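# Push wheeled pedestal through self-closing door into yellow bay

## Task

Move the wheeled pedestal through the door that closes by itself and leave it in the yellow-taped bay in the next room, with each of its four wheels fully inside the tape and none resting on the tape line. The door must have swung shut before the scene is ended. One or both robots may be used. At the end, release the pedestal and back the robots away from it. Any robot that topples or is left leaning counts as a failure, and the result only counts if the pedestal stays in place without a robot holding it.

## Robot and tools

Setup: two identical Hello Robot Stretch 4 robots, named r1 and r2. Each has an omni-wheel base, a lift riding up a mast, an arm that telescopes forward, a three-joint wrist (yaw, pitch, roll) and a two-finger gripper. Each is roughly 1.6 m tall; the base rim lies within 0.23 m of the base origin. Cameras per robot: <r>_head_camera, <r>_head_left_camera, <r>_head_right_camera, <r>_wrist_camera.

Frames: the base frame sits on the floor under the base centre, x ahead, y to the left, z up. hand_pose is reported in it (a point between the open fingertips; with all wrist joints at 0 its axes line up with the base frame), though the printed value may be somewhat off. The odometry frame is where the base frame was when the scene began. Each robot reports only in its own frames, so relative placement of the two robots must come from images, lidar_m or wrist_depth_mm.

Tool execute_actions: argument actions is a list holding a single action or nothing (empty list = just report state and pictures). The action is an object keyed by robot name; each robot gets its own entry. Inside an entry: base, joints, or both, plus optional pace and contact_limits; or end_of_arm on its own. Everything in one action starts at once. base holds exactly one relative command, an offset from where the base last measured itself: translate_m (metres, forward positive, -2 to 2), strafe_m (metres sideways, left positive, -2 to 2) or rotate_rad (radians, counter-clockwise seen from above positive, -3.2 to 3.2). joints holds absolute targets by name: lift_m 0 to 1.2 m; arm_m 0 to 0.55 m extension; wrist_yaw_rad -1.134 to 4.276 (0 ahead, positive left, 3.14 stowed back, above 3.4 the arm may block); wrist_pitch_rad -1.117 to 4.259 (0 level, 1.57 pointing down); wrist_roll_rad -1.117 to 4.259 (positive turns clockwise viewed from behind); gripper_m -0.038 to 0.141 m fingertip gap (below 0 the fingers squeeze each other). Joint targets past a limit are clipped and run, with a note; any other bad value or unknown key rejects the whole call. pace is one of "slow", "default", "fast", "max" (base up to 0.1/0.3/0.4/0.6 m/s and 1/2/3/4 rad/s; slower when the lift is above 0.2 m). contact_limits: {"arm_m": value} from 0 (gentlest) to 0.75 (firmest), default 0.5. end_of_arm: "enable_torque" revives wrist or gripper motors that shut off. cameras: list of camera names, "all", null/omitted for all, [] for none. Omitted joints or robots may keep pushing toward earlier targets. Actions end after at most 15 s. To unfold the wrist at a scene's start, send lift_m 0.4 with wrist_yaw_rad 0.

Other tools: wait {seconds: 0 to 10} lets time pass without new commands and returns state and images. zoom_image {camera, region: [x0, y0, x1, y1] pixels, at most 504x504} enlarges part of the newest full image of that camera. finished_scene {scene: number} ends the scene permanently and reports success; call it only when the pedestal is parked, released, robots clear and the door closed. If a result reports a stop, the remaining execute_actions, wait and finished_scene calls in that same reply are skipped.

Result lines: base_status and joint_status give how each commanded motion ended: done (for the base, wheels turned the full amount even if they slipped), off_target (came to rest short and may still push), contact_stop_at_<key> (hit something; that part goes slack and holds where it stopped), limit_stop_at_<name> (built-in limit; limit_stop_at_tilt means lean over 6 degrees and lift, arm and wheels go slack; limit_stop_at_own_body means the joint nearly hit the robot), time_out, torque_fault (wrist/gripper motor went limp; send enable_torque). on_its_own covers uncommanded parts; its "held at" is the target, not the position. lidar_m: 12 distances in metres, 30-degree sectors starting straight ahead and going counter-clockwise (4th left, 7th behind, 10th right); "-" means nothing seen or closer than 0.25 m; misses glass, thin legs, much behind. wrist_depth_mm: 7x7 grid of depths, 100 to 2000 mm. base_odometry counts wheel turns, so slip looks like motion; heading -3.142 to 3.142, left positive. If turned_by_wheels and turned_by_imu differ by more than about 0.1 rad, the base likely struck or slid. base_tilt in degrees (forward, right positive) carries a fixed offset of up to about 1.5. motor_effort is percent of maximum, with the peak in brackets; wheel efforts positive mean turning right. Gripper readings do not prove a grasp; a firm grip shows as a gripper effort change.

Cautions: robots touching each other and driving on, even millimetres, counts as a hard press and ends everything; no line reports robot-to-robot contact. Two robots given the same drive may differ by about 3 cm per metre, which strains a shared load and can tip one. Avoid turning or driving with over 1 kg held and arm_m beyond 0.2, especially fast, and avoid strong pushes with a high gripper. A level gripper holding over about 2 kg faults the wrist. Avoid drops, slams and hard impacts; never leave a robot tipped.

Each tool is called after "Call:" by a JSON object that holds its "op" and its "data", one argument or row to a line.

## Session

Call:
{"op": "execute_actions", "data": {
  "actions": []
}}

Scene clock: 0.00 s.
r1.base_odometry: x=+0.000 y=+0.000 heading=+0.000 (m, m, rad; r1's odometry frame)
r1.turned_by_wheels: +0.000 (rad since the last result)
r1.turned_by_imu: +0.000 (rad since the last result)
r1.base_tilt: forward=+0.2 right=+0.3 (deg)
r1.lidar_m: 1.12 0.91 0.72 0.69 0.75 1.18 1.64 1.75 2.65 3.21 1.48 1.16
r1.base_status: not commanded
r1.joint_positions: lift_m=+0.175 arm_m=+0.000 wrist_yaw_rad=+3.102 wrist_pitch_rad=+0.021 wrist_roll_rad=-0.008 gripper_m=+0.057
r1.joint_status: not commanded
r1.motor_effort: lift_m=+21 arm_m=+0 wrist_yaw_rad=+2 wrist_pitch_rad=-6 wrist_roll_rad=-1 gripper_m=-3 wheel_0=+0 wheel_1=+0 wheel_2=+1 (%)
r1.hand_pose: x=-0.1137 y=+0.0988 z=+0.3467 quat_wxyz=(+0.020, -0.011, -0.004, +1.000) (m; r1's base frame)
r1.wrist_depth_mm: - 144 1921 1921 1808 1661 1078 / - 135 1863 1921 1921 1661 1060 / - 126 189 1863 1808 1708 1078 / 110 141 235 1863 1808 1756 1098 / 139 1921 1863 1863 1756 1708 1098 / 1708 1756 216 1708 213 1537 1060 / 1060 1025 917 159 946 960 1025
r2.base_odometry: x=+0.000 y=+0.000 heading=+0.000 (m, m, rad; r2's odometry frame)
r2.turned_by_wheels: +0.000 (rad since the last result)
r2.turned_by_imu: +0.000 (rad since the last result)
r2.base_tilt: forward=-0.4 right=+0.2 (deg)
r2.lidar_m: 2.34 2.09 2.11 1.61 1.42 1.42 1.72 2.64 2.65 3.19 2.28 2.47
r2.base_status: not commanded
r2.joint_positions: lift_m=+0.147 arm_m=-0.002 wrist_yaw_rad=+3.062 wrist_pitch_rad=+0.020 wrist_roll_rad=+0.016 gripper_m=+0.057
r2.joint_status: not commanded
r2.motor_effort: lift_m=+22 arm_m=-1 wrist_yaw_rad=-1 wrist_pitch_rad=-6 wrist_roll_rad=-2 gripper_m=-2 wheel_0=+0 wheel_1=+0 wheel_2=+0 (%)
r2.hand_pose: x=-0.1119 y=+0.1101 z=+0.3196 quat_wxyz=(+0.040, -0.010, +0.008, +0.999) (m; r2's base frame)
r2.wrist_depth_mm: 142 213 - 1983 1618 1366 1205 / 121 145 - 1983 1661 1366 1205 / 108 143 - 1983 1661 1336 1205 / 115 142 - 1983 1618 1366 1205 / 137 268 - 1921 1618 1366 1205 / 1808 1756 1537 1708 1397 1308 1160 / 1078 1078 188 931 842 976 946
pictures: r1_head_camera, r1_head_left_camera, r1_head_right_camera, r1_wrist_camera, r2_head_camera, r2_head_left_camera, r2_head_right_camera, r2_wrist_camera
Images, in order (width x height): r1_head_camera 420x560, r1_head_left_camera 420x672, r1_head_right_camera 420x672, r1_wrist_camera 616x392, r2_head_camera 420x560, r2_head_left_camera 420x672, r2_head_right_camera 420x672, r2_wrist_camera 616x392.

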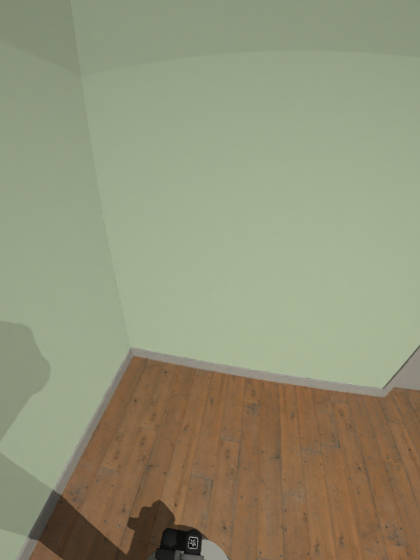

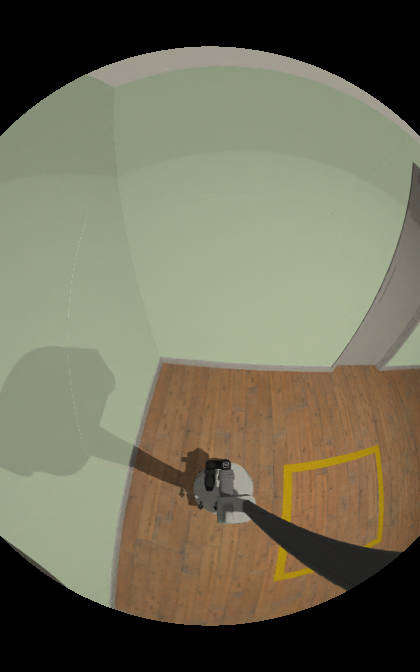

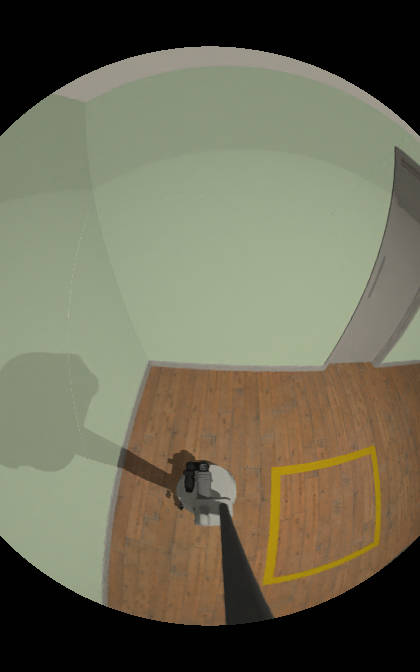

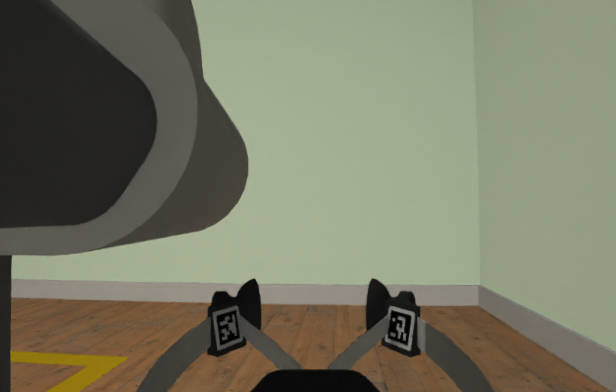

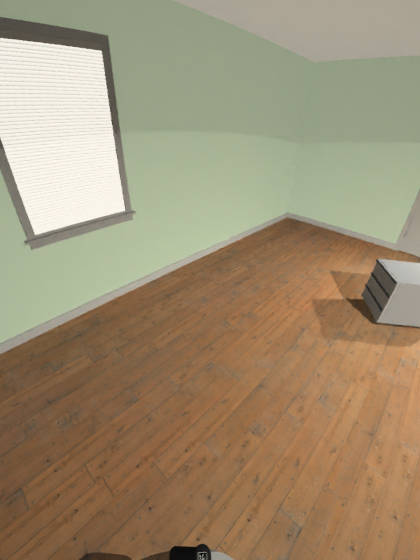

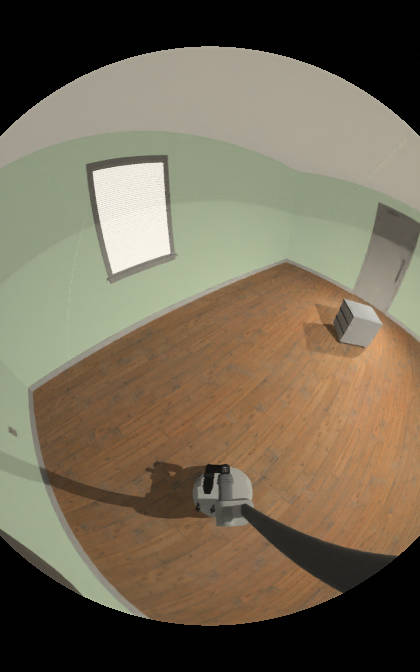

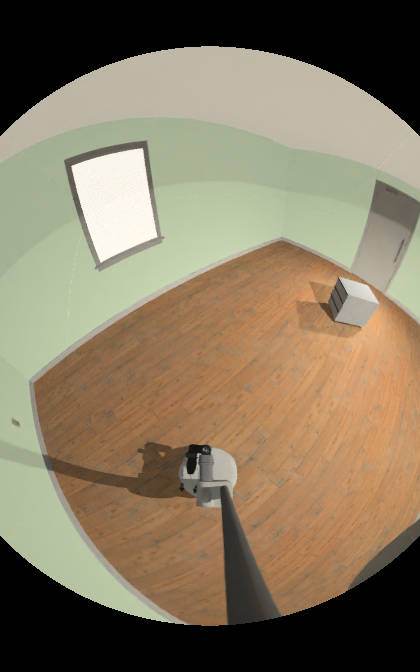

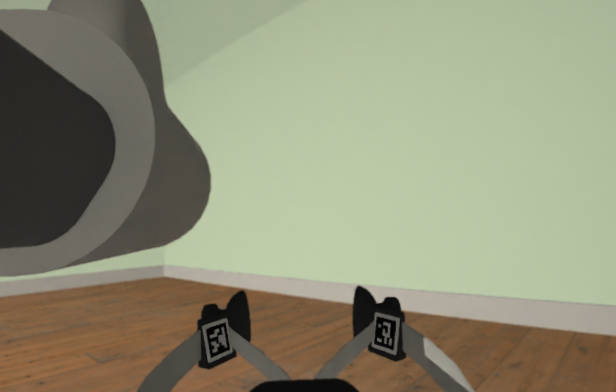

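Call:
{"op": "execute_actions", "data": {
  "actions": [
    {"r1":{"base":{"strafe_m":-1.25},"pace":"fast"},"r2":{"base":{"rotate_rad":-0.8}}}
  ],
  "cameras": ["r1_head_camera","r1_head_left_camera","r2_head_camera","r2_head_left_camera"]
}}

Scene clock: 9.20 s.
r1.base_odometry: x=+0.000 y=-1.250 heading=+0.000 (m, m, rad; r1's odometry frame)
r1.turned_by_wheels: +0.000 (rad since the last result)
r1.turned_by_imu: +0.000 (rad since the last result)
r1.base_tilt: forward=+0.1 right=+0.2 (deg)
r1.lidar_m: 0.98 1.07 1.59 1.94 2.13 1.81 1.77 1.94 2.82 2.78 1.31 1.09
r1.base_status: done
r1.joint_positions: lift_m=+0.175 arm_m=+0.000 wrist_yaw_rad=+3.102 wrist_pitch_rad=+0.021 wrist_roll_rad=-0.008 gripper_m=+0.057
r1.joint_status: not commanded
r1.motor_effort: lift_m=+21(21) arm_m=+0(0) wrist_yaw_rad=+2(1) wrist_pitch_rad=-7(7) wrist_roll_rad=-1(1) gripper_m=-3(3) wheel_0=+2(17) wheel_1=+0(14) wheel_2=+0(2) (%)
r1.hand_pose: x=-0.1137 y=+0.0988 z=+0.3467 quat_wxyz=(+0.020, -0.011, -0.004, +1.000) (m; r1's base frame)
r1.wrist_depth_mm: - 144 1983 1983 1921 1983 1921 / - 135 - - 1983 1921 1921 / - 125 189 1983 1983 1921 1863 / 110 141 237 1983 1921 1921 1921 / 139 - 1983 1983 1921 1863 1863 / 1708 1708 217 1661 213 1708 1708 / 1042 1025 904 159 976 976 1078
r2.base_odometry: x=+0.000 y=+0.000 heading=-0.800 (m, m, rad; r2's odometry frame)
r2.turned_by_wheels: -0.800 (rad since the last result)
r2.turned_by_imu: -0.780 (rad since the last result)
r2.base_tilt: forward=-0.2 right=+0.1 (deg)
r2.lidar_m: 2.29 2.86 2.14 2.08 1.95 1.48 1.42 1.50 2.13 2.63 2.80 3.96
r2.base_status: done
r2.joint_positions: lift_m=+0.147 arm_m=-0.002 wrist_yaw_rad=+3.062 wrist_pitch_rad=+0.020 wrist_roll_rad=+0.016 gripper_m=+0.057
r2.joint_status: not commanded
r2.motor_effort: lift_m=+21(21) arm_m=-1(2) wrist_yaw_rad=+0(0) wrist_pitch_rad=-6(7) wrist_roll_rad=-2(2) gripper_m=-3(2) wheel_0=-1(5) wheel_1=-2(7) wheel_2=-2(5) (%)
r2.hand_pose: x=-0.1119 y=+0.1101 z=+0.3196 quat_wxyz=(+0.040, -0.010, +0.008, +0.999) (m; r2's base frame)
r2.wrist_depth_mm: 143 213 1576 1618 1661 1661 1708 / 121 145 1576 1576 1618 1661 1708 / 108 143 1576 1576 1618 1661 1661 / 115 142 1576 1576 1576 1576 1618 / 137 268 1537 1537 1576 1576 1618 / 1464 1464 1499 1499 1366 1537 1430 / 1078 1078 189 917 831 976 931
pictures: r1_head_camera, r1_head_left_camera, r2_head_camera, r2_head_left_camera
Images, in order (width x height): r1_head_camera 420x560, r1_head_left_camera 420x672, r2_head_camera 420x560, r2_head_left_camera 420x672.

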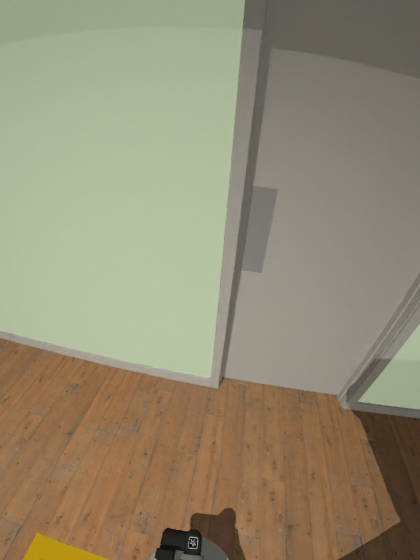

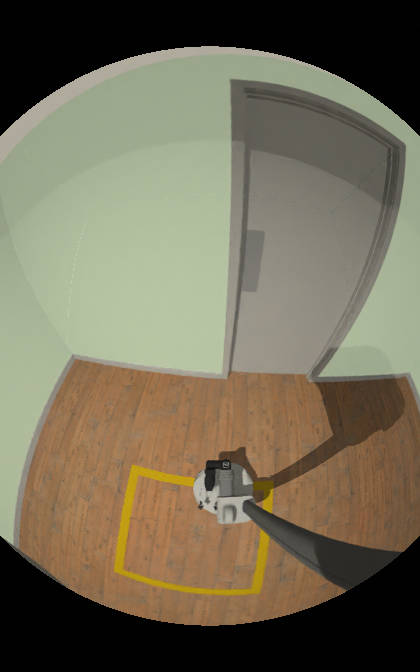

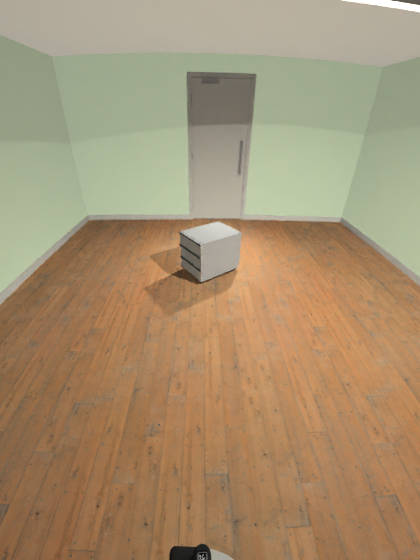

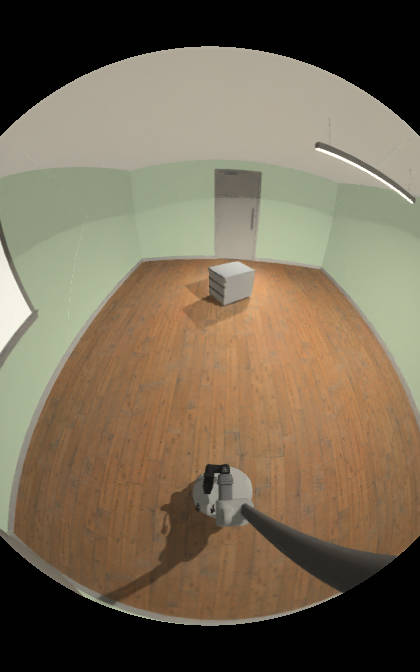

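Call:
{"op": "execute_actions", "data": {
  "actions": [
    {"r1":{"base":{"rotate_rad":-0.11}},"r2":{"base":{"translate_m":1.4},"pace":"max"}}
  ],
  "cameras": []
}}

Call:
{"op": "execute_actions", "data": {
  "actions": [
    {"r1":{"base":{"strafe_m":-0.35}}}
  ],
  "cameras": []
}}

Call:
{"op": "execute_actions", "data": {
  "actions": [
    {"r1":{"base":{"translate_m":0.7}},"r2":{"joints":{"lift_m":0.4,"wrist_yaw_rad":0}}}
  ],
  "cameras": ["r1_head_left_camera","r1_head_right_camera","r2_head_camera","r2_wrist_camera"]
}}

Scene clock: 20.53 s.
r1.base_odometry: x=+0.000 y=-1.250 heading=-0.109 (m, m, rad; r1's odometry frame)
r1.turned_by_wheels: -0.109 (rad since the last result)
r1.turned_by_imu: -0.110 (rad since the last result)
r1.base_tilt: forward=+0.2 right=+0.2 (deg)
r1.lidar_m: 0.99 1.03 1.46 1.94 2.01 1.87 1.76 1.85 2.55 2.76 1.45 1.08
r1.base_status: done
r1.joint_positions: lift_m=+0.175 arm_m=+0.000 wrist_yaw_rad=+3.102 wrist_pitch_rad=+0.021 wrist_roll_rad=-0.008 gripper_m=+0.057
r1.joint_status: not commanded
r1.motor_effort: lift_m=+21(22) arm_m=+0(0) wrist_yaw_rad=-3(1) wrist_pitch_rad=-7(7) wrist_roll_rad=-1(1) gripper_m=-5(2) wheel_0=+4(6) wheel_1=+3(8) wheel_2=+5(10) (%)
r1.hand_pose: x=-0.1137 y=+0.0988 z=+0.3467 quat_wxyz=(+0.020, -0.011, -0.004, +1.000) (m; r1's base frame)
r1.wrist_depth_mm: - 143 1921 1983 1983 - - / - 135 1921 - 1983 - - / - 126 189 - 1983 - - / 110 141 236 - 1983 - 1983 / 140 1921 1921 1983 1921 1983 1983 / 1708 1708 216 1708 215 1708 1661 / 1042 1042 917 159 946 960 1060
r2.base_odometry: x=+0.975 y=-1.005 heading=-0.800 (m, m, rad; r2's odometry frame)
r2.turned_by_wheels: +0.000 (rad since the last result)
r2.turned_by_imu: +0.003 (rad since the last result)
r2.base_tilt: forward=-0.3 right=+0.2 (deg)
r2.lidar_m: 0.87 2.77 2.08 2.01 2.13 2.92 2.83 2.97 2.78 2.70 2.86 1.01
r2.base_status: done
r2.joint_positions: lift_m=+0.147 arm_m=-0.002 wrist_yaw_rad=+3.062 wrist_pitch_rad=+0.020 wrist_roll_rad=+0.016 gripper_m=+0.057
r2.joint_status: not commanded
r2.motor_effort: lift_m=+22(22) arm_m=-1(1) wrist_yaw_rad=+0(0) wrist_pitch_rad=-7(7) wrist_roll_rad=-2(2) gripper_m=-2(1) wheel_0=-1(7) wheel_1=+0(7) wheel_2=+1(12) (%)
r2.hand_pose: x=-0.1119 y=+0.1101 z=+0.3196 quat_wxyz=(+0.040, -0.010, +0.008, +0.999) (m; r2's base frame)
r2.wrist_depth_mm: 142 213 - - - - - / 121 145 - - - - - / 108 143 - - - - - / 115 142 - - - - - / 136 268 - - - - - / 1808 1808 1537 1661 1430 1537 1464 / 1078 1078 188 931 831 976 931
pictures: none
No camera images: the call's "cameras" was empty. Leave "cameras" out to get every camera's image.

Scene clock: 23.03 s.
r1.base_odometry: x=-0.038 y=-1.598 heading=-0.109 (m, m, rad; r1's odometry frame)
r1.turned_by_wheels: +0.000 (rad since the last result)
r1.turned_by_imu: +0.000 (rad since the last result)
r1.base_tilt: forward=+0.0 right=+0.2 (deg)
r1.lidar_m: 1.07 1.05 1.45 2.30 2.40 1.84 1.76 1.87 2.51 2.43 1.44 1.11
r1.base_status: done
r1.joint_positions: lift_m=+0.175 arm_m=+0.000 wrist_yaw_rad=+3.102 wrist_pitch_rad=+0.021 wrist_roll_rad=-0.008 gripper_m=+0.057
r1.joint_status: not commanded
r1.motor_effort: lift_m=+21(21) arm_m=+0(0) wrist_yaw_rad=+2(1) wrist_pitch_rad=-6(6) wrist_roll_rad=-1(0) gripper_m=-3(3) wheel_0=+2(15) wheel_1=-2(10) wheel_2=+0(7) (%)
r1.hand_pose: x=-0.1137 y=+0.0988 z=+0.3467 quat_wxyz=(+0.020, -0.011, -0.004, +1.000) (m; r1's base frame)
r1.wrist_depth_mm: - 144 1983 1983 1983 - - / - 135 1863 1983 1983 - - / - 126 189 1983 1983 - - / 110 141 236 1983 1983 1983 - / 139 1863 1983 1921 1921 1921 1921 / 1756 1708 217 1756 214 1708 1661 / 1060 1042 931 159 946 976 1060
r2.base_odometry: x=+0.975 y=-1.005 heading=-0.800 (m, m, rad; r2's odometry frame)
r2.turned_by_wheels: +0.000 (rad since the last result)
r2.turned_by_imu: +0.000 (rad since the last result)
r2.base_tilt: forward=-0.3 right=+0.2 (deg)
r2.lidar_m: 0.88 2.76 2.09 2.02 2.16 2.89 2.84 2.97 2.77 2.72 2.89 1.02
r2.base_status: not commanded
r2.joint_positions: lift_m=+0.147 arm_m=-0.002 wrist_yaw_rad=+3.062 wrist_pitch_rad=+0.020 wrist_roll_rad=+0.016 gripper_m=+0.057
r2.joint_status: not commanded
r2.motor_effort: lift_m=+21(21) arm_m=-1(1) wrist_yaw_rad=-1(0) wrist_pitch_rad=-6(6) wrist_roll_rad=-2(2) gripper_m=-1(3) wheel_0=-1(0) wheel_1=+0(0) wheel_2=+1(1) (%)
r2.hand_pose: x=-0.1119 y=+0.1101 z=+0.3196 quat_wxyz=(+0.040, -0.010, +0.008, +0.999) (m; r2's base frame)
r2.wrist_depth_mm: 142 213 - - - - - / 121 145 - - - - - / 108 143 - - - - - / 115 142 - - - - - / 137 268 - - - - - / 1808 1756 1537 1708 1397 1537 1464 / 1078 1098 189 931 831 976 931
pictures: none
No camera images: the call's "cameras" was empty. Leave "cameras" out to get every camera's image.

Scene clock: 26.83 s.
r1.base_odometry: x=+0.658 y=-1.674 heading=-0.109 (m, m, rad; r1's odometry frame)
r1.turned_by_wheels: +0.000 (rad since the last result)
r1.turned_by_imu: +0.000 (rad since the last result)
r1.base_tilt: forward=+0.1 right=+0.2 (deg)
r1.lidar_m: 0.36 0.39 0.45 1.24 2.39 2.60 2.47 2.60 2.52 1.26 0.55 0.37
r1.base_status: done
r1.joint_positions: lift_m=+0.175 arm_m=+0.000 wrist_yaw_rad=+3.102 wrist_pitch_rad=+0.021 wrist_roll_rad=-0.008 gripper_m=+0.057
r1.joint_status: not commanded
r1.motor_effort: lift_m=+21(21) arm_m=+0(0) wrist_yaw_rad=+2(2) wrist_pitch_rad=-6(6) wrist_roll_rad=-1(1) gripper_m=+1(4) wheel_0=+3(6) wheel_1=+3(7) wheel_2=-5(14) (%)
r1.hand_pose: x=-0.1137 y=+0.0988 z=+0.3467 quat_wxyz=(+0.020, -0.011, -0.004, +1.000) (m; r1's base frame)
r1.wrist_depth_mm: - 144 - - - - - / - 135 - - - - - / - 125 189 - - - - / 110 141 236 - - - - / 139 - - - - - - / 1661 1661 216 1756 213 1708 1661 / 1060 1042 917 159 946 976 1078
r2.base_odometry: x=+0.975 y=-1.005 heading=-0.800 (m, m, rad; r2's odometry frame)
r2.turned_by_wheels: +0.000 (rad since the last result)
r2.turned_by_imu: +0.000 (rad since the last result)
r2.base_tilt: forward=-0.3 right=+0.2 (deg)
r2.lidar_m: 0.87 2.72 2.10 2.03 2.15 2.90 2.83 2.98 2.76 2.70 2.88 1.02
r2.base_status: not commanded
r2.joint_positions: lift_m=+0.400 arm_m=-0.002 wrist_yaw_rad=+0.000 wrist_pitch_rad=+0.020 wrist_roll_rad=+0.016 gripper_m=+0.057
r2.joint_status: all done
r2.motor_effort: lift_m=+27(28) arm_m=-1(1) wrist_yaw_rad=-1(7) wrist_pitch_rad=-7(7) wrist_roll_rad=-1(2) gripper_m=-1(1) wheel_0=+0(1) wheel_1=+0(0) wheel_2=+0(0) (%)
r2.hand_pose: x=+0.4571 y=-0.0873 z=+0.5718 quat_wxyz=(+1.000, +0.008, +0.010, +0.000) (m; r2's base frame)
r2.wrist_depth_mm: - - - - - - - / - - - - - - - / - - - - - - - / - - - - - - - / - - - - - - - / - - 831 699 778 946 - / 1808 1808 189 647 707 931 1537
pictures: r1_head_left_camera, r1_head_right_camera, r2_head_camera, r2_wrist_camera
Images, in order (width x height): r1_head_left_camera 420x672, r1_head_right_camera 420x672, r2_head_camera 420x560, r2_wrist_camera 616x392.

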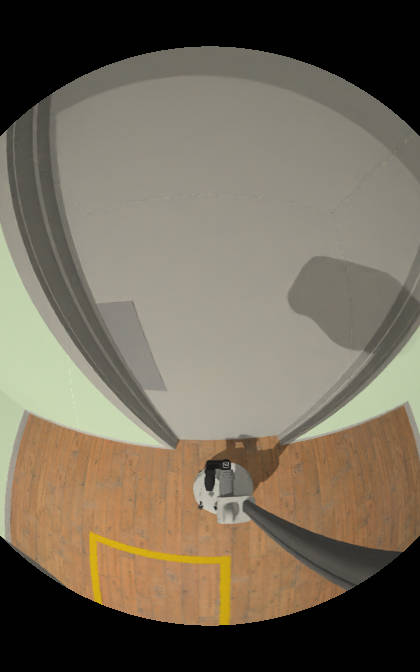

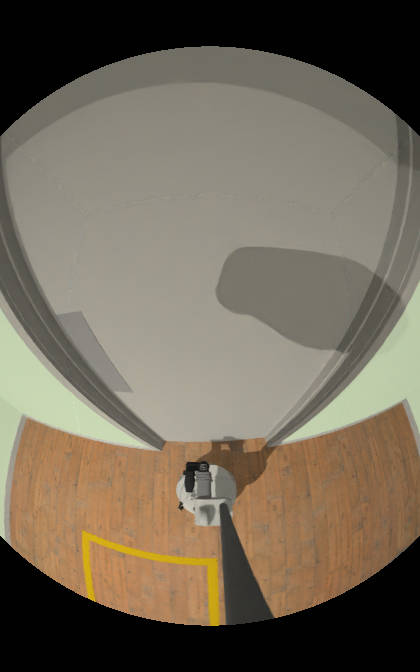

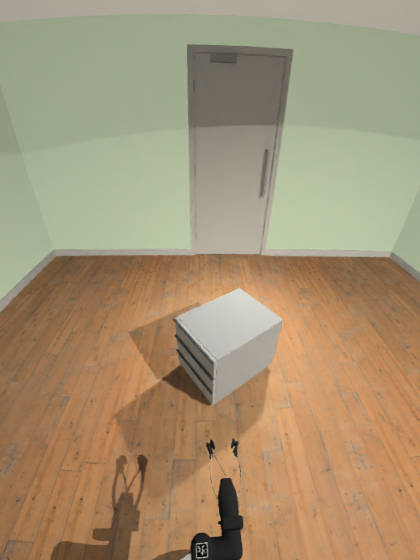

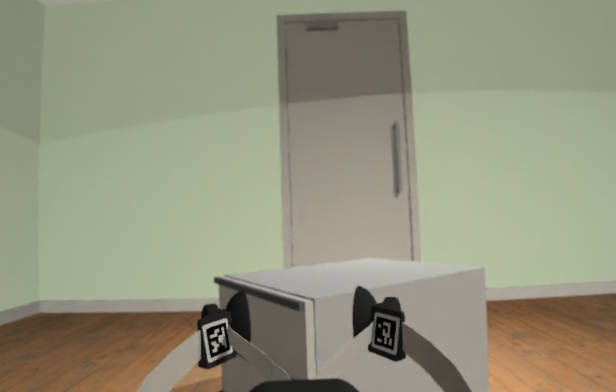

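Call:
{"op": "execute_actions", "data": {
  "actions": [
    {"r1":{"base":{"rotate_rad":1.57}},"r2":{"base":{"rotate_rad":-0.9},"joints":{"lift_m":0.3,"wrist_roll_rad":1.57}}}
  ],
  "cameras": []
}}

Call:
{"op": "execute_actions", "data": {
  "actions": [
    {"r1":{"base":{"strafe_m":-0.2},"pace":"slow"},"r2":{"base":{"translate_m":-0.15}}}
  ],
  "cameras": []
}}

Call:
{"op": "execute_actions", "data": {
  "actions": [
    {"r1":{"base":{"strafe_m":-0.5},"pace":"slow"},"r2":{"base":{"strafe_m":0.95}}}
  ],
  "cameras": ["r1_head_right_camera","r2_head_camera","r2_wrist_camera"]
}}

Scene clock: 44.97 s.
r1.base_odometry: x=+0.658 y=-1.674 heading=+1.460 (m, m, rad; r1's odometry frame)
r1.turned_by_wheels: +1.569 (rad since the last result)
r1.turned_by_imu: +1.555 (rad since the last result)
r1.base_tilt: forward=+0.3 right=+0.3 (deg)
r1.lidar_m: 1.22 2.38 2.60 2.46 2.55 2.52 1.33 0.57 0.40 0.36 0.39 0.44
r1.base_status: done
r1.joint_positions: lift_m=+0.175 arm_m=+0.000 wrist_yaw_rad=+3.102 wrist_pitch_rad=+0.021 wrist_roll_rad=-0.008 gripper_m=+0.057
r1.joint_status: not commanded
r1.motor_effort: lift_m=+21(21) arm_m=+0(0) wrist_yaw_rad=+0(1) wrist_pitch_rad=-6(6) wrist_roll_rad=-2(1) gripper_m=-5(4) wheel_0=-5(9) wheel_1=-3(8) wheel_2=-6(14) (%)
r1.hand_pose: x=-0.1137 y=+0.0988 z=+0.3467 quat_wxyz=(+0.020, -0.011, -0.004, +1.000) (m; r1's base frame)
r1.wrist_depth_mm: - 144 - - - - - / - 135 - - - - - / - 126 189 - - - - / 110 141 236 - - - - / 139 866 - - - - - / 647 1008 217 1708 214 1708 1661 / 668 866 904 159 946 960 1078
r2.base_odometry: x=+0.975 y=-1.005 heading=-1.700 (m, m, rad; r2's odometry frame)
r2.turned_by_wheels: -0.900 (rad since the last result)
r2.turned_by_imu: -0.877 (rad since the last result)
r2.base_tilt: forward=-0.3 right=+0.2 (deg)
r2.lidar_m: 3.04 0.86 0.90 2.46 2.05 2.04 2.33 2.82 2.81 3.15 2.72 2.71
r2.base_status: done
r2.joint_positions: lift_m=+0.300 arm_m=-0.002 wrist_yaw_rad=+0.000 wrist_pitch_rad=+0.020 wrist_roll_rad=+1.570 gripper_m=+0.057
r2.joint_status: all done
r2.motor_effort: lift_m=+15(25) arm_m=-2(2) wrist_yaw_rad=+0(1) wrist_pitch_rad=-6(6) wrist_roll_rad=-1(7) gripper_m=-3(1) wheel_0=+1(5) wheel_1=+0(6) wheel_2=+0(3) (%)
r2.hand_pose: x=+0.4571 y=-0.0874 z=+0.4728 quat_wxyz=(+0.707, +0.707, +0.007, -0.007) (m; r2's base frame)
r2.wrist_depth_mm: - - - - 1756 931 647 / - - - - 1756 931 661 / - - - - 1808 960 668 / - - - - 1808 960 668 / - - - - 1863 960 668 / - - - - 1336 960 668 / - - 189 - 1464 891 668
pictures: none
No camera images: the call's "cameras" was empty. Leave "cameras" out to get every camera's image.

Scene clock: 48.10 s.
r1.base_odometry: x=+0.856 y=-1.696 heading=+1.460 (m, m, rad; r1's odometry frame)
r1.turned_by_wheels: +0.000 (rad since the last result)
r1.turned_by_imu: -0.001 (rad since the last result)
r1.base_tilt: forward=+0.1 right=+0.2 (deg)
r1.lidar_m: 0.38 2.39 2.79 2.67 2.77 2.52 0.49 0.29 0.25 - 0.25 0.27
r1.base_status: done
r1.joint_positions: lift_m=+0.175 arm_m=+0.000 wrist_yaw_rad=+3.102 wrist_pitch_rad=+0.021 wrist_roll_rad=-0.008 gripper_m=+0.057
r1.joint_status: not commanded
r1.motor_effort: lift_m=+21(22) arm_m=+0(0) wrist_yaw_rad=+1(1) wrist_pitch_rad=-6(6) wrist_roll_rad=-2(1) gripper_m=-3(1) wheel_0=+5(9) wheel_1=-5(8) wheel_2=+0(7) (%)
r1.hand_pose: x=-0.1137 y=+0.0988 z=+0.3467 quat_wxyz=(+0.020, -0.011, -0.004, +1.000) (m; r1's base frame)
r1.wrist_depth_mm: - 144 1160 - - - - / - 135 1205 - - - - / - 125 190 - - - - / 110 141 236 - - - - / 140 585 1182 - - - - / 466 597 217 1708 213 1708 1661 / 477 585 917 159 960 976 1078
r2.base_odometry: x=+0.995 y=-0.856 heading=-1.701 (m, m, rad; r2's odometry frame)
r2.turned_by_wheels: +0.000 (rad since the last result)
r2.turned_by_imu: +0.000 (rad since the last result)
r2.base_tilt: forward=-0.3 right=+0.2 (deg)
r2.lidar_m: 3.18 0.98 1.14 2.34 1.94 1.91 2.18 2.73 2.71 3.05 2.82 2.82
r2.base_status: done
r2.joint_positions: lift_m=+0.300 arm_m=-0.002 wrist_yaw_rad=+0.000 wrist_pitch_rad=+0.020 wrist_roll_rad=+1.570 gripper_m=+0.057
r2.joint_status: not commanded
r2.motor_effort: lift_m=+15(15) arm_m=-1(1) wrist_yaw_rad=+0(0) wrist_pitch_rad=-7(7) wrist_roll_rad=-1(1) gripper_m=-1(1) wheel_0=-1(4) wheel_1=-2(5) wheel_2=-2(9) (%)
r2.hand_pose: x=+0.4571 y=-0.0874 z=+0.4728 quat_wxyz=(+0.707, +0.707, +0.007, -0.007) (m; r2's base frame)
r2.wrist_depth_mm: - - - - 1756 931 654 / - - - - 1808 946 661 / - - - - 1863 946 668 / - - - - 1808 946 661 / - - - - 1863 960 668 / - - - - 1336 960 676 / - - 189 - 1464 891 668
pictures: none
No camera images: the call's "cameras" was empty. Leave "cameras" out to get every camera's image.

Scene clock: 54.23 s.
r1.base_odometry: x=+1.353 y=-1.751 heading=+1.460 (m, m, rad; r1's odometry frame)
r1.turned_by_wheels: +0.000 (rad since the last result)
r1.turned_by_imu: -0.002 (rad since the last result)
r1.base_tilt: forward=+0.2 right=+0.3 (deg)
r1.lidar_m: 0.98 0.42 0.53 3.16 3.26 0.33 0.25 - 0.25 0.25 3.33 2.39
r1.base_status: done
r1.joint_positions: lift_m=+0.175 arm_m=+0.000 wrist_yaw_rad=+3.102 wrist_pitch_rad=+0.021 wrist_roll_rad=-0.008 gripper_m=+0.057
r1.joint_status: not commanded
r1.motor_effort: lift_m=+21(21) arm_m=+0(0) wrist_yaw_rad=+0(0) wrist_pitch_rad=-7(6) wrist_roll_rad=-1(1) gripper_m=-2(6) wheel_0=+8(24) wheel_1=-18(31) wheel_2=+7(5) (%)
r1.hand_pose: x=-0.1137 y=+0.0988 z=+0.3467 quat_wxyz=(+0.020, -0.011, -0.004, +1.000) (m; r1's base frame)
r1.wrist_depth_mm: - 144 394 469 574 - - / - 135 392 466 569 - - / - 126 189 459 564 - - / 110 141 236 459 559 - - / 139 322 387 455 549 - - / 296 332 217 455 213 1366 1661 / 294 319 370 159 530 891 1060
r2.base_odometry: x=+1.937 y=-0.979 heading=-1.701 (m, m, rad; r2's odometry frame)
r2.turned_by_wheels: +0.000 (rad since the last result)
r2.turned_by_imu: +0.006 (rad since the last result)
r2.base_tilt: forward=-0.3 right=+0.2 (deg)
r2.lidar_m: 0.80 2.00 2.37 1.56 1.29 1.28 1.47 2.38 3.41 3.87 3.46 0.80
r2.base_status: done
r2.joint_positions: lift_m=+0.300 arm_m=-0.002 wrist_yaw_rad=+0.000 wrist_pitch_rad=+0.020 wrist_roll_rad=+1.570 gripper_m=+0.057
r2.joint_status: not commanded
r2.motor_effort: lift_m=+16(15) arm_m=-1(1) wrist_yaw_rad=-1(0) wrist_pitch_rad=-7(7) wrist_roll_rad=+0(1) gripper_m=-4(3) wheel_0=+1(7) wheel_1=-2(8) wheel_2=-1(1) (%)
r2.hand_pose: x=+0.4571 y=-0.0874 z=+0.4727 quat_wxyz=(+0.707, +0.707, +0.007, -0.007) (m; r2's base frame)
r2.wrist_depth_mm: - - - - 1756 931 647 / - - - - 1756 946 661 / - - - 580 574 580 591 / - - - 580 585 591 591 / - - - 591 585 591 597 / - - - 585 585 597 603 / - - 189 580 591 597 603
pictures: r1_head_right_camera, r2_head_camera, r2_wrist_camera
Images, in order (width x height): r1_head_right_camera 420x672, r2_head_camera 420x560, r2_wrist_camera 616x392.

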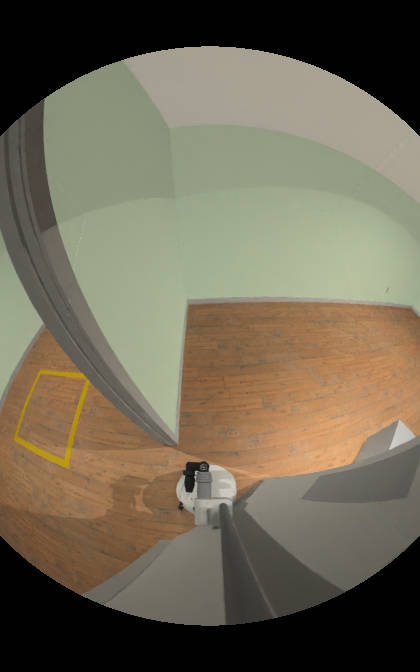

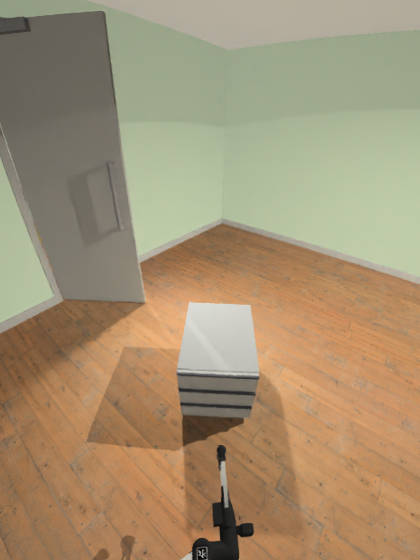

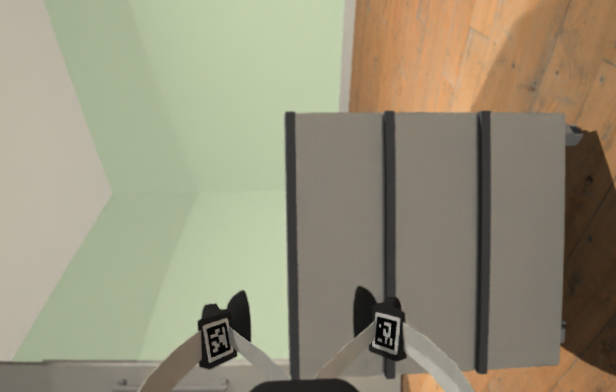

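Call:
{"op": "execute_actions", "data": {
  "actions": [
    {"r1":{"base":{"strafe_m":-0.3},"pace":"slow"},"r2":{"base":{"translate_m":0.28},"joints":{"lift_m":0.325}}}
  ],
  "cameras": ["r2_wrist_camera"]
}}

Call:
{"op": "execute_actions", "data": {
  "actions": [
    {"r1":{"base":{"translate_m":-0.45},"pace":"slow"},"r2":{"base":{"translate_m":0.07},"pace":"slow"}}
  ],
  "cameras": ["r1_head_right_camera","r2_head_left_camera","r2_wrist_camera"]
}}

Scene clock: 65.43 s.
r1.base_odometry: x=+1.650 y=-1.784 heading=+1.459 (m, m, rad; r1's odometry frame)
r1.turned_by_wheels: +0.000 (rad since the last result)
r1.turned_by_imu: -0.001 (rad since the last result)
r1.base_tilt: forward=+0.1 right=+0.2 (deg)
r1.lidar_m: 2.19 0.75 0.63 3.45 0.53 0.25 0.25 3.10 0.25 0.90 3.31 2.40
r1.base_status: done
r1.joint_positions: lift_m=+0.175 arm_m=+0.000 wrist_yaw_rad=+3.102 wrist_pitch_rad=+0.021 wrist_roll_rad=-0.008 gripper_m=+0.057
r1.joint_status: not commanded
r1.motor_effort: lift_m=+21(21) arm_m=+0(0) wrist_yaw_rad=+0(0) wrist_pitch_rad=-6(7) wrist_roll_rad=-1(1) gripper_m=-3(6) wheel_0=+6(11) wheel_1=-12(24) wheel_2=+0(4) (%)
r1.hand_pose: x=-0.1137 y=+0.0988 z=+0.3467 quat_wxyz=(+0.020, -0.011, -0.004, +1.000) (m; r1's base frame)
r1.wrist_depth_mm: - 144 359 392 439 500 569 / - 135 353 392 436 496 564 / - 125 189 387 433 492 559 / 110 141 235 384 427 488 549 / 140 309 345 382 424 484 549 / 291 315 217 382 214 477 539 / 291 306 338 159 413 473 535
r2.base_odometry: x=+1.900 y=-1.256 heading=-1.700 (m, m, rad; r2's odometry frame)
r2.turned_by_wheels: +0.000 (rad since the last result)
r2.turned_by_imu: +0.001 (rad since the last result)
r2.base_tilt: forward=-0.3 right=+0.2 (deg)
r2.lidar_m: 0.51 1.58 2.19 1.80 1.47 1.49 1.72 2.81 3.60 3.88 3.24 0.53
r2.base_status: done
r2.joint_positions: lift_m=+0.325 arm_m=-0.002 wrist_yaw_rad=+0.000 wrist_pitch_rad=+0.020 wrist_roll_rad=+1.570 gripper_m=+0.057
r2.joint_status: all done
r2.motor_effort: lift_m=+26(26) arm_m=-1(1) wrist_yaw_rad=+0(0) wrist_pitch_rad=-7(6) wrist_roll_rad=+0(1) gripper_m=-1(2) wheel_0=+1(5) wheel_1=+0(6) wheel_2=+2(10) (%)
r2.hand_pose: x=+0.4571 y=-0.0874 z=+0.4969 quat_wxyz=(+0.707, +0.707, +0.007, -0.007) (m; r2's base frame)
r2.wrist_depth_mm: - - - 298 298 300 301 / - - - 298 300 301 303 / - - - 301 301 303 306 / - - - 304 304 304 307 / - - - 322 306 307 309 / - - - 324 307 309 310 / - - 189 296 309 310 312
pictures: r2_wrist_camera
Images, in order (width x height): r2_wrist_camera 616x392.

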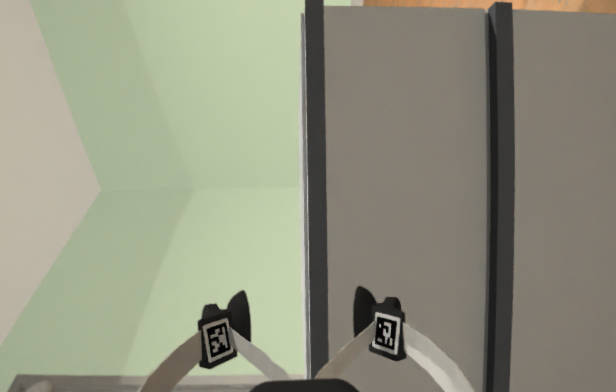

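Scene clock: 69.90 s.
r1.base_odometry: x=+1.611 y=-2.126 heading=+1.481 (m, m, rad; r1's odometry frame)
r1.turned_by_wheels: +0.022 (rad since the last result)
r1.turned_by_imu: +0.063 (rad since the last result)
r1.base_tilt: forward=+0.1 right=+0.2 (deg)
r1.lidar_m: 1.69 0.82 3.53 0.53 0.25 0.25 - 0.25 0.36 0.92 3.52 2.65
r1.base_status: translate_m contact_stop (by the wheels' count: -0.344 of -0.450)
r1.joint_positions: lift_m=+0.175 arm_m=+0.000 wrist_yaw_rad=+3.102 wrist_pitch_rad=+0.021 wrist_roll_rad=-0.008 gripper_m=+0.057
r1.joint_status: not commanded
r1.on_its_own: the wheels are slack since a contact_stop
r1.motor_effort: lift_m=+22(21) arm_m=+0(0) wrist_yaw_rad=+1(3) wrist_pitch_rad=-6(7) wrist_roll_rad=-1(1) gripper_m=-2(3) wheel_0=+0(30) wheel_1=+0(32) wheel_2=+0(35) (%)
r1.hand_pose: x=-0.1137 y=+0.0988 z=+0.3467 quat_wxyz=(+0.020, -0.011, -0.004, +1.000) (m; r1's base frame)
r1.wrist_depth_mm: - 144 334 324 317 304 297 / - 135 327 322 312 303 296 / - 125 189 320 310 303 296 / 110 141 236 319 310 300 291 / 139 329 325 315 306 298 291 / 343 334 216 314 214 296 290 / 343 332 319 159 300 291 287
r2.base_odometry: x=+1.891 y=-1.326 heading=-1.700 (m, m, rad; r2's odometry frame)
r2.turned_by_wheels: +0.000 (rad since the last result)
r2.turned_by_imu: +0.001 (rad since the last result)
r2.base_tilt: forward=-0.3 right=+0.2 (deg)
r2.lidar_m: 0.45 1.32 2.15 1.87 1.58 1.54 1.75 2.90 3.63 3.81 3.21 0.46
r2.base_status: done
r2.joint_positions: lift_m=+0.325 arm_m=-0.002 wrist_yaw_rad=-0.003 wrist_pitch_rad=+0.023 wrist_roll_rad=+1.570 gripper_m=+0.057
r2.joint_status: not commanded
r2.motor_effort: lift_m=+26(26) arm_m=+0(1) wrist_yaw_rad=+10(11) wrist_pitch_rad=-14(15) wrist_roll_rad=-2(0) gripper_m=-1(3) wheel_0=+4(5) wheel_1=+4(4) wheel_2=-8(6) (%)
r2.hand_pose: x=+0.4565 y=-0.0884 z=+0.4961 quat_wxyz=(+0.707, +0.707, +0.007, -0.009) (m; r2's base frame)
r2.wrist_depth_mm: - - - 232 233 235 224 / - - - 234 235 236 233 / - - - 235 236 237 235 / - - - 236 237 239 236 / - - - 238 238 241 236 / - - - 256 239 242 237 / - - 189 227 240 243 232
pictures: r1_head_right_camera, r2_head_left_camera, r2_wrist_camera
Images, in order (width x height): r1_head_right_camera 420x672, r2_head_left_camera 420x672, r2_wrist_camera 616x392.

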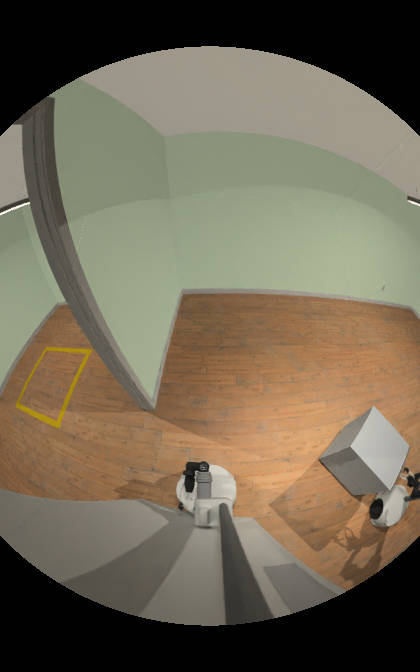

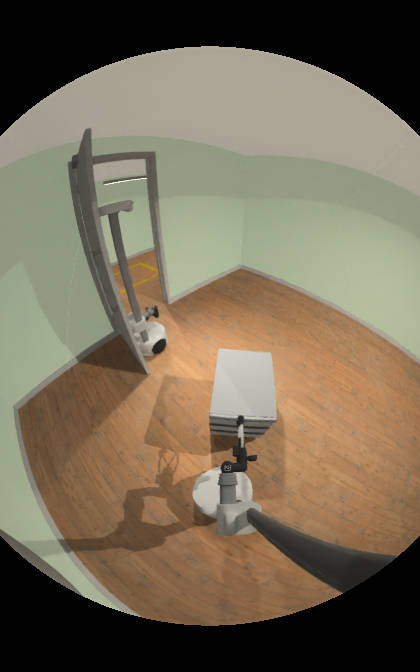

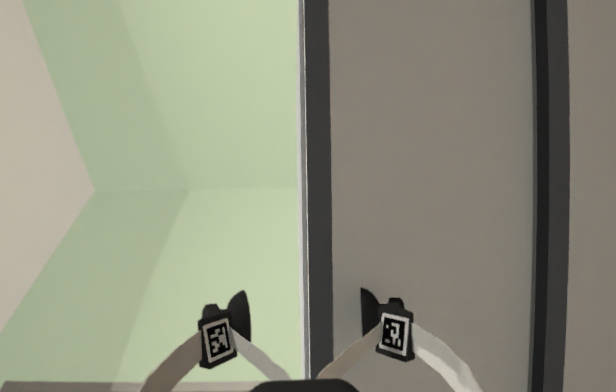

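Call:
{"op": "execute_actions", "data": {
  "actions": [
    {"r1":{"base":{"strafe_m":-0.25},"pace":"slow"},"r2":{"joints":{"lift_m":0.313,"gripper_m":-0.025}}}
  ],
  "cameras": ["r2_wrist_camera"]
}}

Call:
{"op": "execute_actions", "data": {
  "actions": [
    {"r2":{"base":{"strafe_m":-0.25},"joints":{"wrist_yaw_rad":0.3},"pace":"slow"}}
  ],
  "cameras": ["r1_head_right_camera","r2_head_left_camera","r2_wrist_camera"]
}}

Scene clock: 79.50 s.
r1.base_odometry: x=+1.859 y=-2.148 heading=+1.481 (m, m, rad; r1's odometry frame)
r1.turned_by_wheels: +0.000 (rad since the last result)
r1.turned_by_imu: -0.002 (rad since the last result)
r1.base_tilt: forward=+0.0 right=+0.2 (deg)
r1.lidar_m: 2.51 1.03 0.98 0.57 0.27 0.25 2.17 2.28 0.90 0.65 0.89 2.62
r1.base_status: done
r1.joint_positions: lift_m=+0.175 arm_m=+0.000 wrist_yaw_rad=+3.102 wrist_pitch_rad=+0.021 wrist_roll_rad=-0.008 gripper_m=+0.057
r1.joint_status: not commanded
r1.motor_effort: lift_m=+21(21) arm_m=+0(0) wrist_yaw_rad=+1(1) wrist_pitch_rad=-6(6) wrist_roll_rad=-2(1) gripper_m=-5(6) wheel_0=+4(6) wheel_1=-8(11) wheel_2=+0(3) (%)
r1.hand_pose: x=-0.1137 y=+0.0988 z=+0.3467 quat_wxyz=(+0.020, -0.011, -0.004, +1.000) (m; r1's base frame)
r1.wrist_depth_mm: - 144 334 329 324 317 312 / - 135 329 327 320 314 310 / - 126 189 325 320 312 310 / 110 141 236 322 315 309 306 / 139 329 324 322 312 309 303 / 1708 329 217 319 213 307 303 / 1042 325 320 159 309 303 301
r2.base_odometry: x=+1.891 y=-1.326 heading=-1.700 (m, m, rad; r2's odometry frame)
r2.turned_by_wheels: +0.000 (rad since the last result)
r2.turned_by_imu: +0.001 (rad since the last result)
r2.base_tilt: forward=-0.3 right=+0.1 (deg)
r2.lidar_m: 0.44 1.27 2.15 1.86 1.54 1.54 1.75 2.93 3.64 3.81 3.22 0.47
r2.base_status: not commanded
r2.joint_positions: lift_m=+0.313 arm_m=-0.002 wrist_yaw_rad=+0.003 wrist_pitch_rad=+0.023 wrist_roll_rad=+1.570 gripper_m=-0.024
r2.joint_status: all done
r2.motor_effort: lift_m=+16(24) arm_m=+0(0) wrist_yaw_rad=-8(10) wrist_pitch_rad=-13(22) wrist_roll_rad=-2(2) gripper_m=-28(25) wheel_0=+0(5) wheel_1=+2(4) wheel_2=+2(8) (%)
r2.hand_pose: x=+0.4571 y=-0.0866 z=+0.4850 quat_wxyz=(+0.707, +0.707, +0.009, -0.007) (m; r2's base frame)
r2.wrist_depth_mm: - - - 229 230 232 222 / - - - 231 232 234 226 / - - - 233 233 236 232 / - - - 235 235 236 233 / - - - 236 236 238 234 / - - - 224 238 239 236 / - - 177 202 178 241 231
pictures: r2_wrist_camera
Images, in order (width x height): r2_wrist_camera 616x392.

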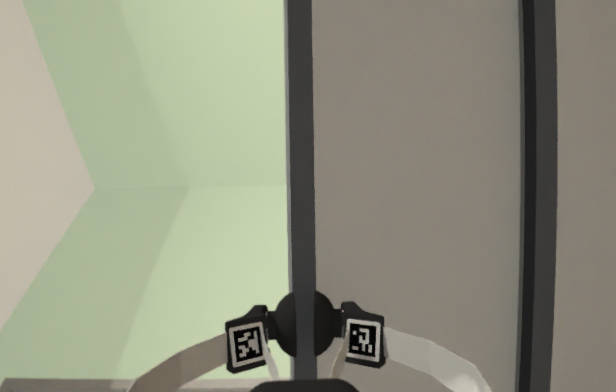

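Scene clock: 83.13 s.
r1.base_odometry: x=+1.859 y=-2.148 heading=+1.481 (m, m, rad; r1's odometry frame)
r1.turned_by_wheels: +0.000 (rad since the last result)
r1.turned_by_imu: -0.001 (rad since the last result)
r1.base_tilt: forward=+0.1 right=+0.3 (deg)
r1.lidar_m: 2.50 1.02 0.99 0.58 0.25 0.25 2.18 2.30 1.41 0.70 0.87 2.62
r1.base_status: not commanded
r1.joint_positions: lift_m=+0.175 arm_m=+0.000 wrist_yaw_rad=+3.102 wrist_pitch_rad=+0.021 wrist_roll_rad=-0.008 gripper_m=+0.057
r1.joint_status: not commanded
r1.motor_effort: lift_m=+21(22) arm_m=+0(0) wrist_yaw_rad=+1(3) wrist_pitch_rad=-6(6) wrist_roll_rad=-1(1) gripper_m=-1(6) wheel_0=+4(4) wheel_1=-9(9) wheel_2=+0(0) (%)
r1.hand_pose: x=-0.1137 y=+0.0988 z=+0.3467 quat_wxyz=(+0.020, -0.011, -0.004, +1.000) (m; r1's base frame)
r1.wrist_depth_mm: - 144 334 330 322 315 314 / - 135 332 325 319 315 312 / - 126 189 324 320 312 307 / 110 141 236 322 317 312 307 / 139 327 325 319 314 309 306 / 1708 329 216 319 214 306 301 / 1060 325 320 159 306 301 301
r2.base_odometry: x=+1.644 y=-1.294 heading=-1.699 (m, m, rad; r2's odometry frame)
r2.turned_by_wheels: +0.001 (rad since the last result)
r2.turned_by_imu: +0.002 (rad since the last result)
r2.base_tilt: forward=-0.3 right=+0.2 (deg)
r2.lidar_m: 0.45 0.47 2.32 2.07 1.72 1.72 1.91 3.21 3.46 3.61 3.03 0.52
r2.base_status: done
r2.joint_positions: lift_m=+0.313 arm_m=-0.002 wrist_yaw_rad=+0.312 wrist_pitch_rad=+0.022 wrist_roll_rad=+1.570 gripper_m=-0.024
r2.joint_status: all done
r2.on_its_own: wrist_yaw_rad is at rest, and its effort (-35) is outside its rest range (-13 to +13)
r2.motor_effort: lift_m=+16(16) arm_m=+0(0) wrist_yaw_rad=-35(63) wrist_pitch_rad=-12(13) wrist_roll_rad=-2(2) gripper_m=-24(27) wheel_0=+9(17) wheel_1=+0(8) wheel_2=+3(9) (%)
r2.hand_pose: x=+0.4698 y=+0.0054 z=+0.4851 quat_wxyz=(+0.700, +0.697, +0.118, +0.102) (m; r2's base frame)
r2.wrist_depth_mm: - - - 220 221 224 213 / - - - 223 224 225 216 / - - - 225 226 229 221 / - - - 228 230 231 224 / - - - 231 232 234 227 / - - - 220 234 236 233 / - - 178 204 179 239 229
pictures: r1_head_right_camera, r2_head_left_camera, r2_wrist_camera
Images, in order (width x height): r1_head_right_camera 420x672, r2_head_left_camera 420x672, r2_wrist_camera 616x392.

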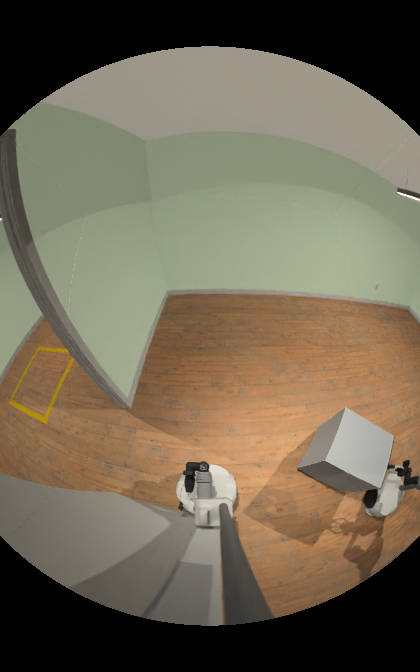

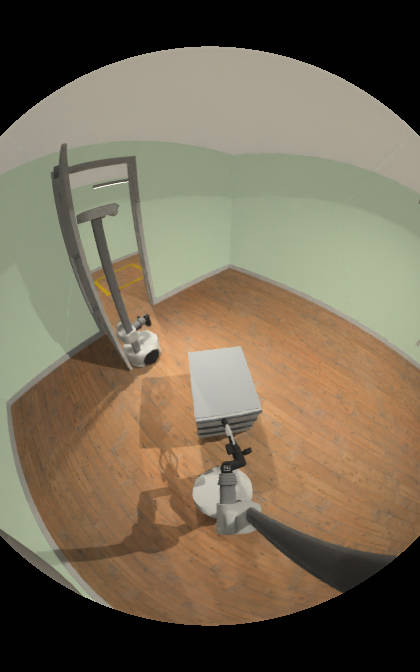

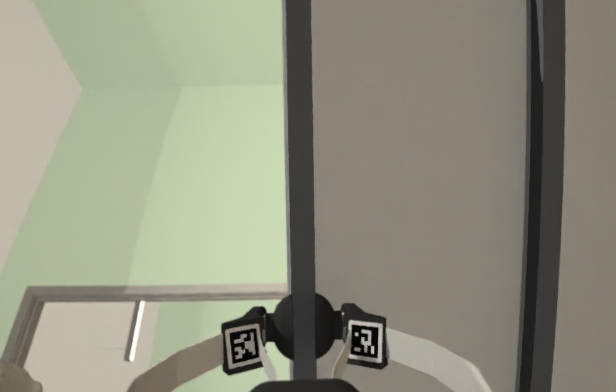

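Call:
{"op": "execute_actions", "data": {
  "actions": [
    {"r1":{"base":{"translate_m":-0.05},"pace":"slow"},"r2":{"base":{"translate_m":0.5},"pace":"slow"}}
  ],
  "cameras": []
}}

Call:
{"op": "execute_actions", "data": {
  "actions": [
    {"r1":{"base":{"strafe_m":-0.11},"pace":"slow"},"r2":{"base":{"rotate_rad":0.3},"joints":{"wrist_yaw_rad":0.0},"pace":"slow"}}
  ],
  "cameras": ["r2_head_left_camera"]
}}

Call:
{"op": "execute_actions", "data": {
  "actions": [
    {"r1":{"base":{"translate_m":-0.05},"pace":"slow"},"r2":{"base":{"strafe_m":-0.25},"joints":{"wrist_yaw_rad":0.3},"pace":"slow"}}
  ],
  "cameras": ["r1_head_left_camera","r2_head_left_camera","r2_wrist_camera"]
}}

Scene clock: 99.13 s.
r1.base_odometry: x=+1.855 y=-2.194 heading=+1.483 (m, m, rad; r1's odometry frame)
r1.turned_by_wheels: +0.002 (rad since the last result)
r1.turned_by_imu: +0.005 (rad since the last result)
r1.base_tilt: forward=+0.1 right=+0.2 (deg)
r1.lidar_m: 2.43 1.01 1.03 0.47 0.25 0.25 2.11 2.23 3.24 0.76 0.64 0.63
r1.base_status: translate_m contact_stop (by the wheels' count: -0.046 of -0.050)
r1.joint_positions: lift_m=+0.175 arm_m=+0.000 wrist_yaw_rad=+3.102 wrist_pitch_rad=+0.021 wrist_roll_rad=-0.008 gripper_m=+0.057
r1.joint_status: not commanded
r1.on_its_own: the wheels are slack since a contact_stop
r1.motor_effort: lift_m=+21(21) arm_m=+0(0) wrist_yaw_rad=+0(2) wrist_pitch_rad=-6(6) wrist_roll_rad=-1(2) gripper_m=-4(2) wheel_0=+0(28) wheel_1=+0(30) wheel_2=+0(33) (%)
r1.hand_pose: x=-0.1137 y=+0.0988 z=+0.3467 quat_wxyz=(+0.020, -0.011, -0.004, +1.000) (m; r1's base frame)
r1.wrist_depth_mm: - 144 330 324 314 304 297 / - 135 327 322 310 303 296 / - 126 189 319 310 300 293 / 110 141 236 317 307 298 291 / 140 334 325 314 304 296 289 / 1661 334 216 312 214 293 286 / 1042 332 319 159 298 289 285
r2.base_odometry: x=+1.580 y=-1.789 heading=-1.700 (m, m, rad; r2's odometry frame)
r2.turned_by_wheels: +0.000 (rad since the last result)
r2.turned_by_imu: -0.001 (rad since the last result)
r2.base_tilt: forward=-0.2 right=+0.2 (deg)
r2.lidar_m: 0.44 0.44 1.01 2.27 2.10 2.08 2.33 3.82 3.78 3.18 2.66 0.49
r2.base_status: done
r2.joint_positions: lift_m=+0.313 arm_m=-0.002 wrist_yaw_rad=+0.296 wrist_pitch_rad=+0.022 wrist_roll_rad=+1.570 gripper_m=-0.024
r2.joint_status: not commanded
r2.motor_effort: lift_m=+16(16) arm_m=+0(0) wrist_yaw_rad=+11(35) wrist_pitch_rad=-11(12) wrist_roll_rad=-2(2) gripper_m=-17(22) wheel_0=+1(10) wheel_1=+2(8) wheel_2=-7(11) (%)
r2.hand_pose: x=+0.4698 y=+0.0007 z=+0.4853 quat_wxyz=(+0.701, +0.698, +0.112, +0.097) (m; r2's base frame)
r2.wrist_depth_mm: - - - 213 213 216 209 / - - - 216 216 218 212 / - - - 218 219 221 213 / - - - 220 221 224 215 / - - - 223 224 226 222 / 1983 1983 1983 213 227 229 220 / - 1808 180 215 182 231 221
pictures: none
No camera images: the call's "cameras" was empty. Leave "cameras" out to get every camera's image.

not run: a stop came earlier in this reply.

not run: a stop came earlier in this reply.


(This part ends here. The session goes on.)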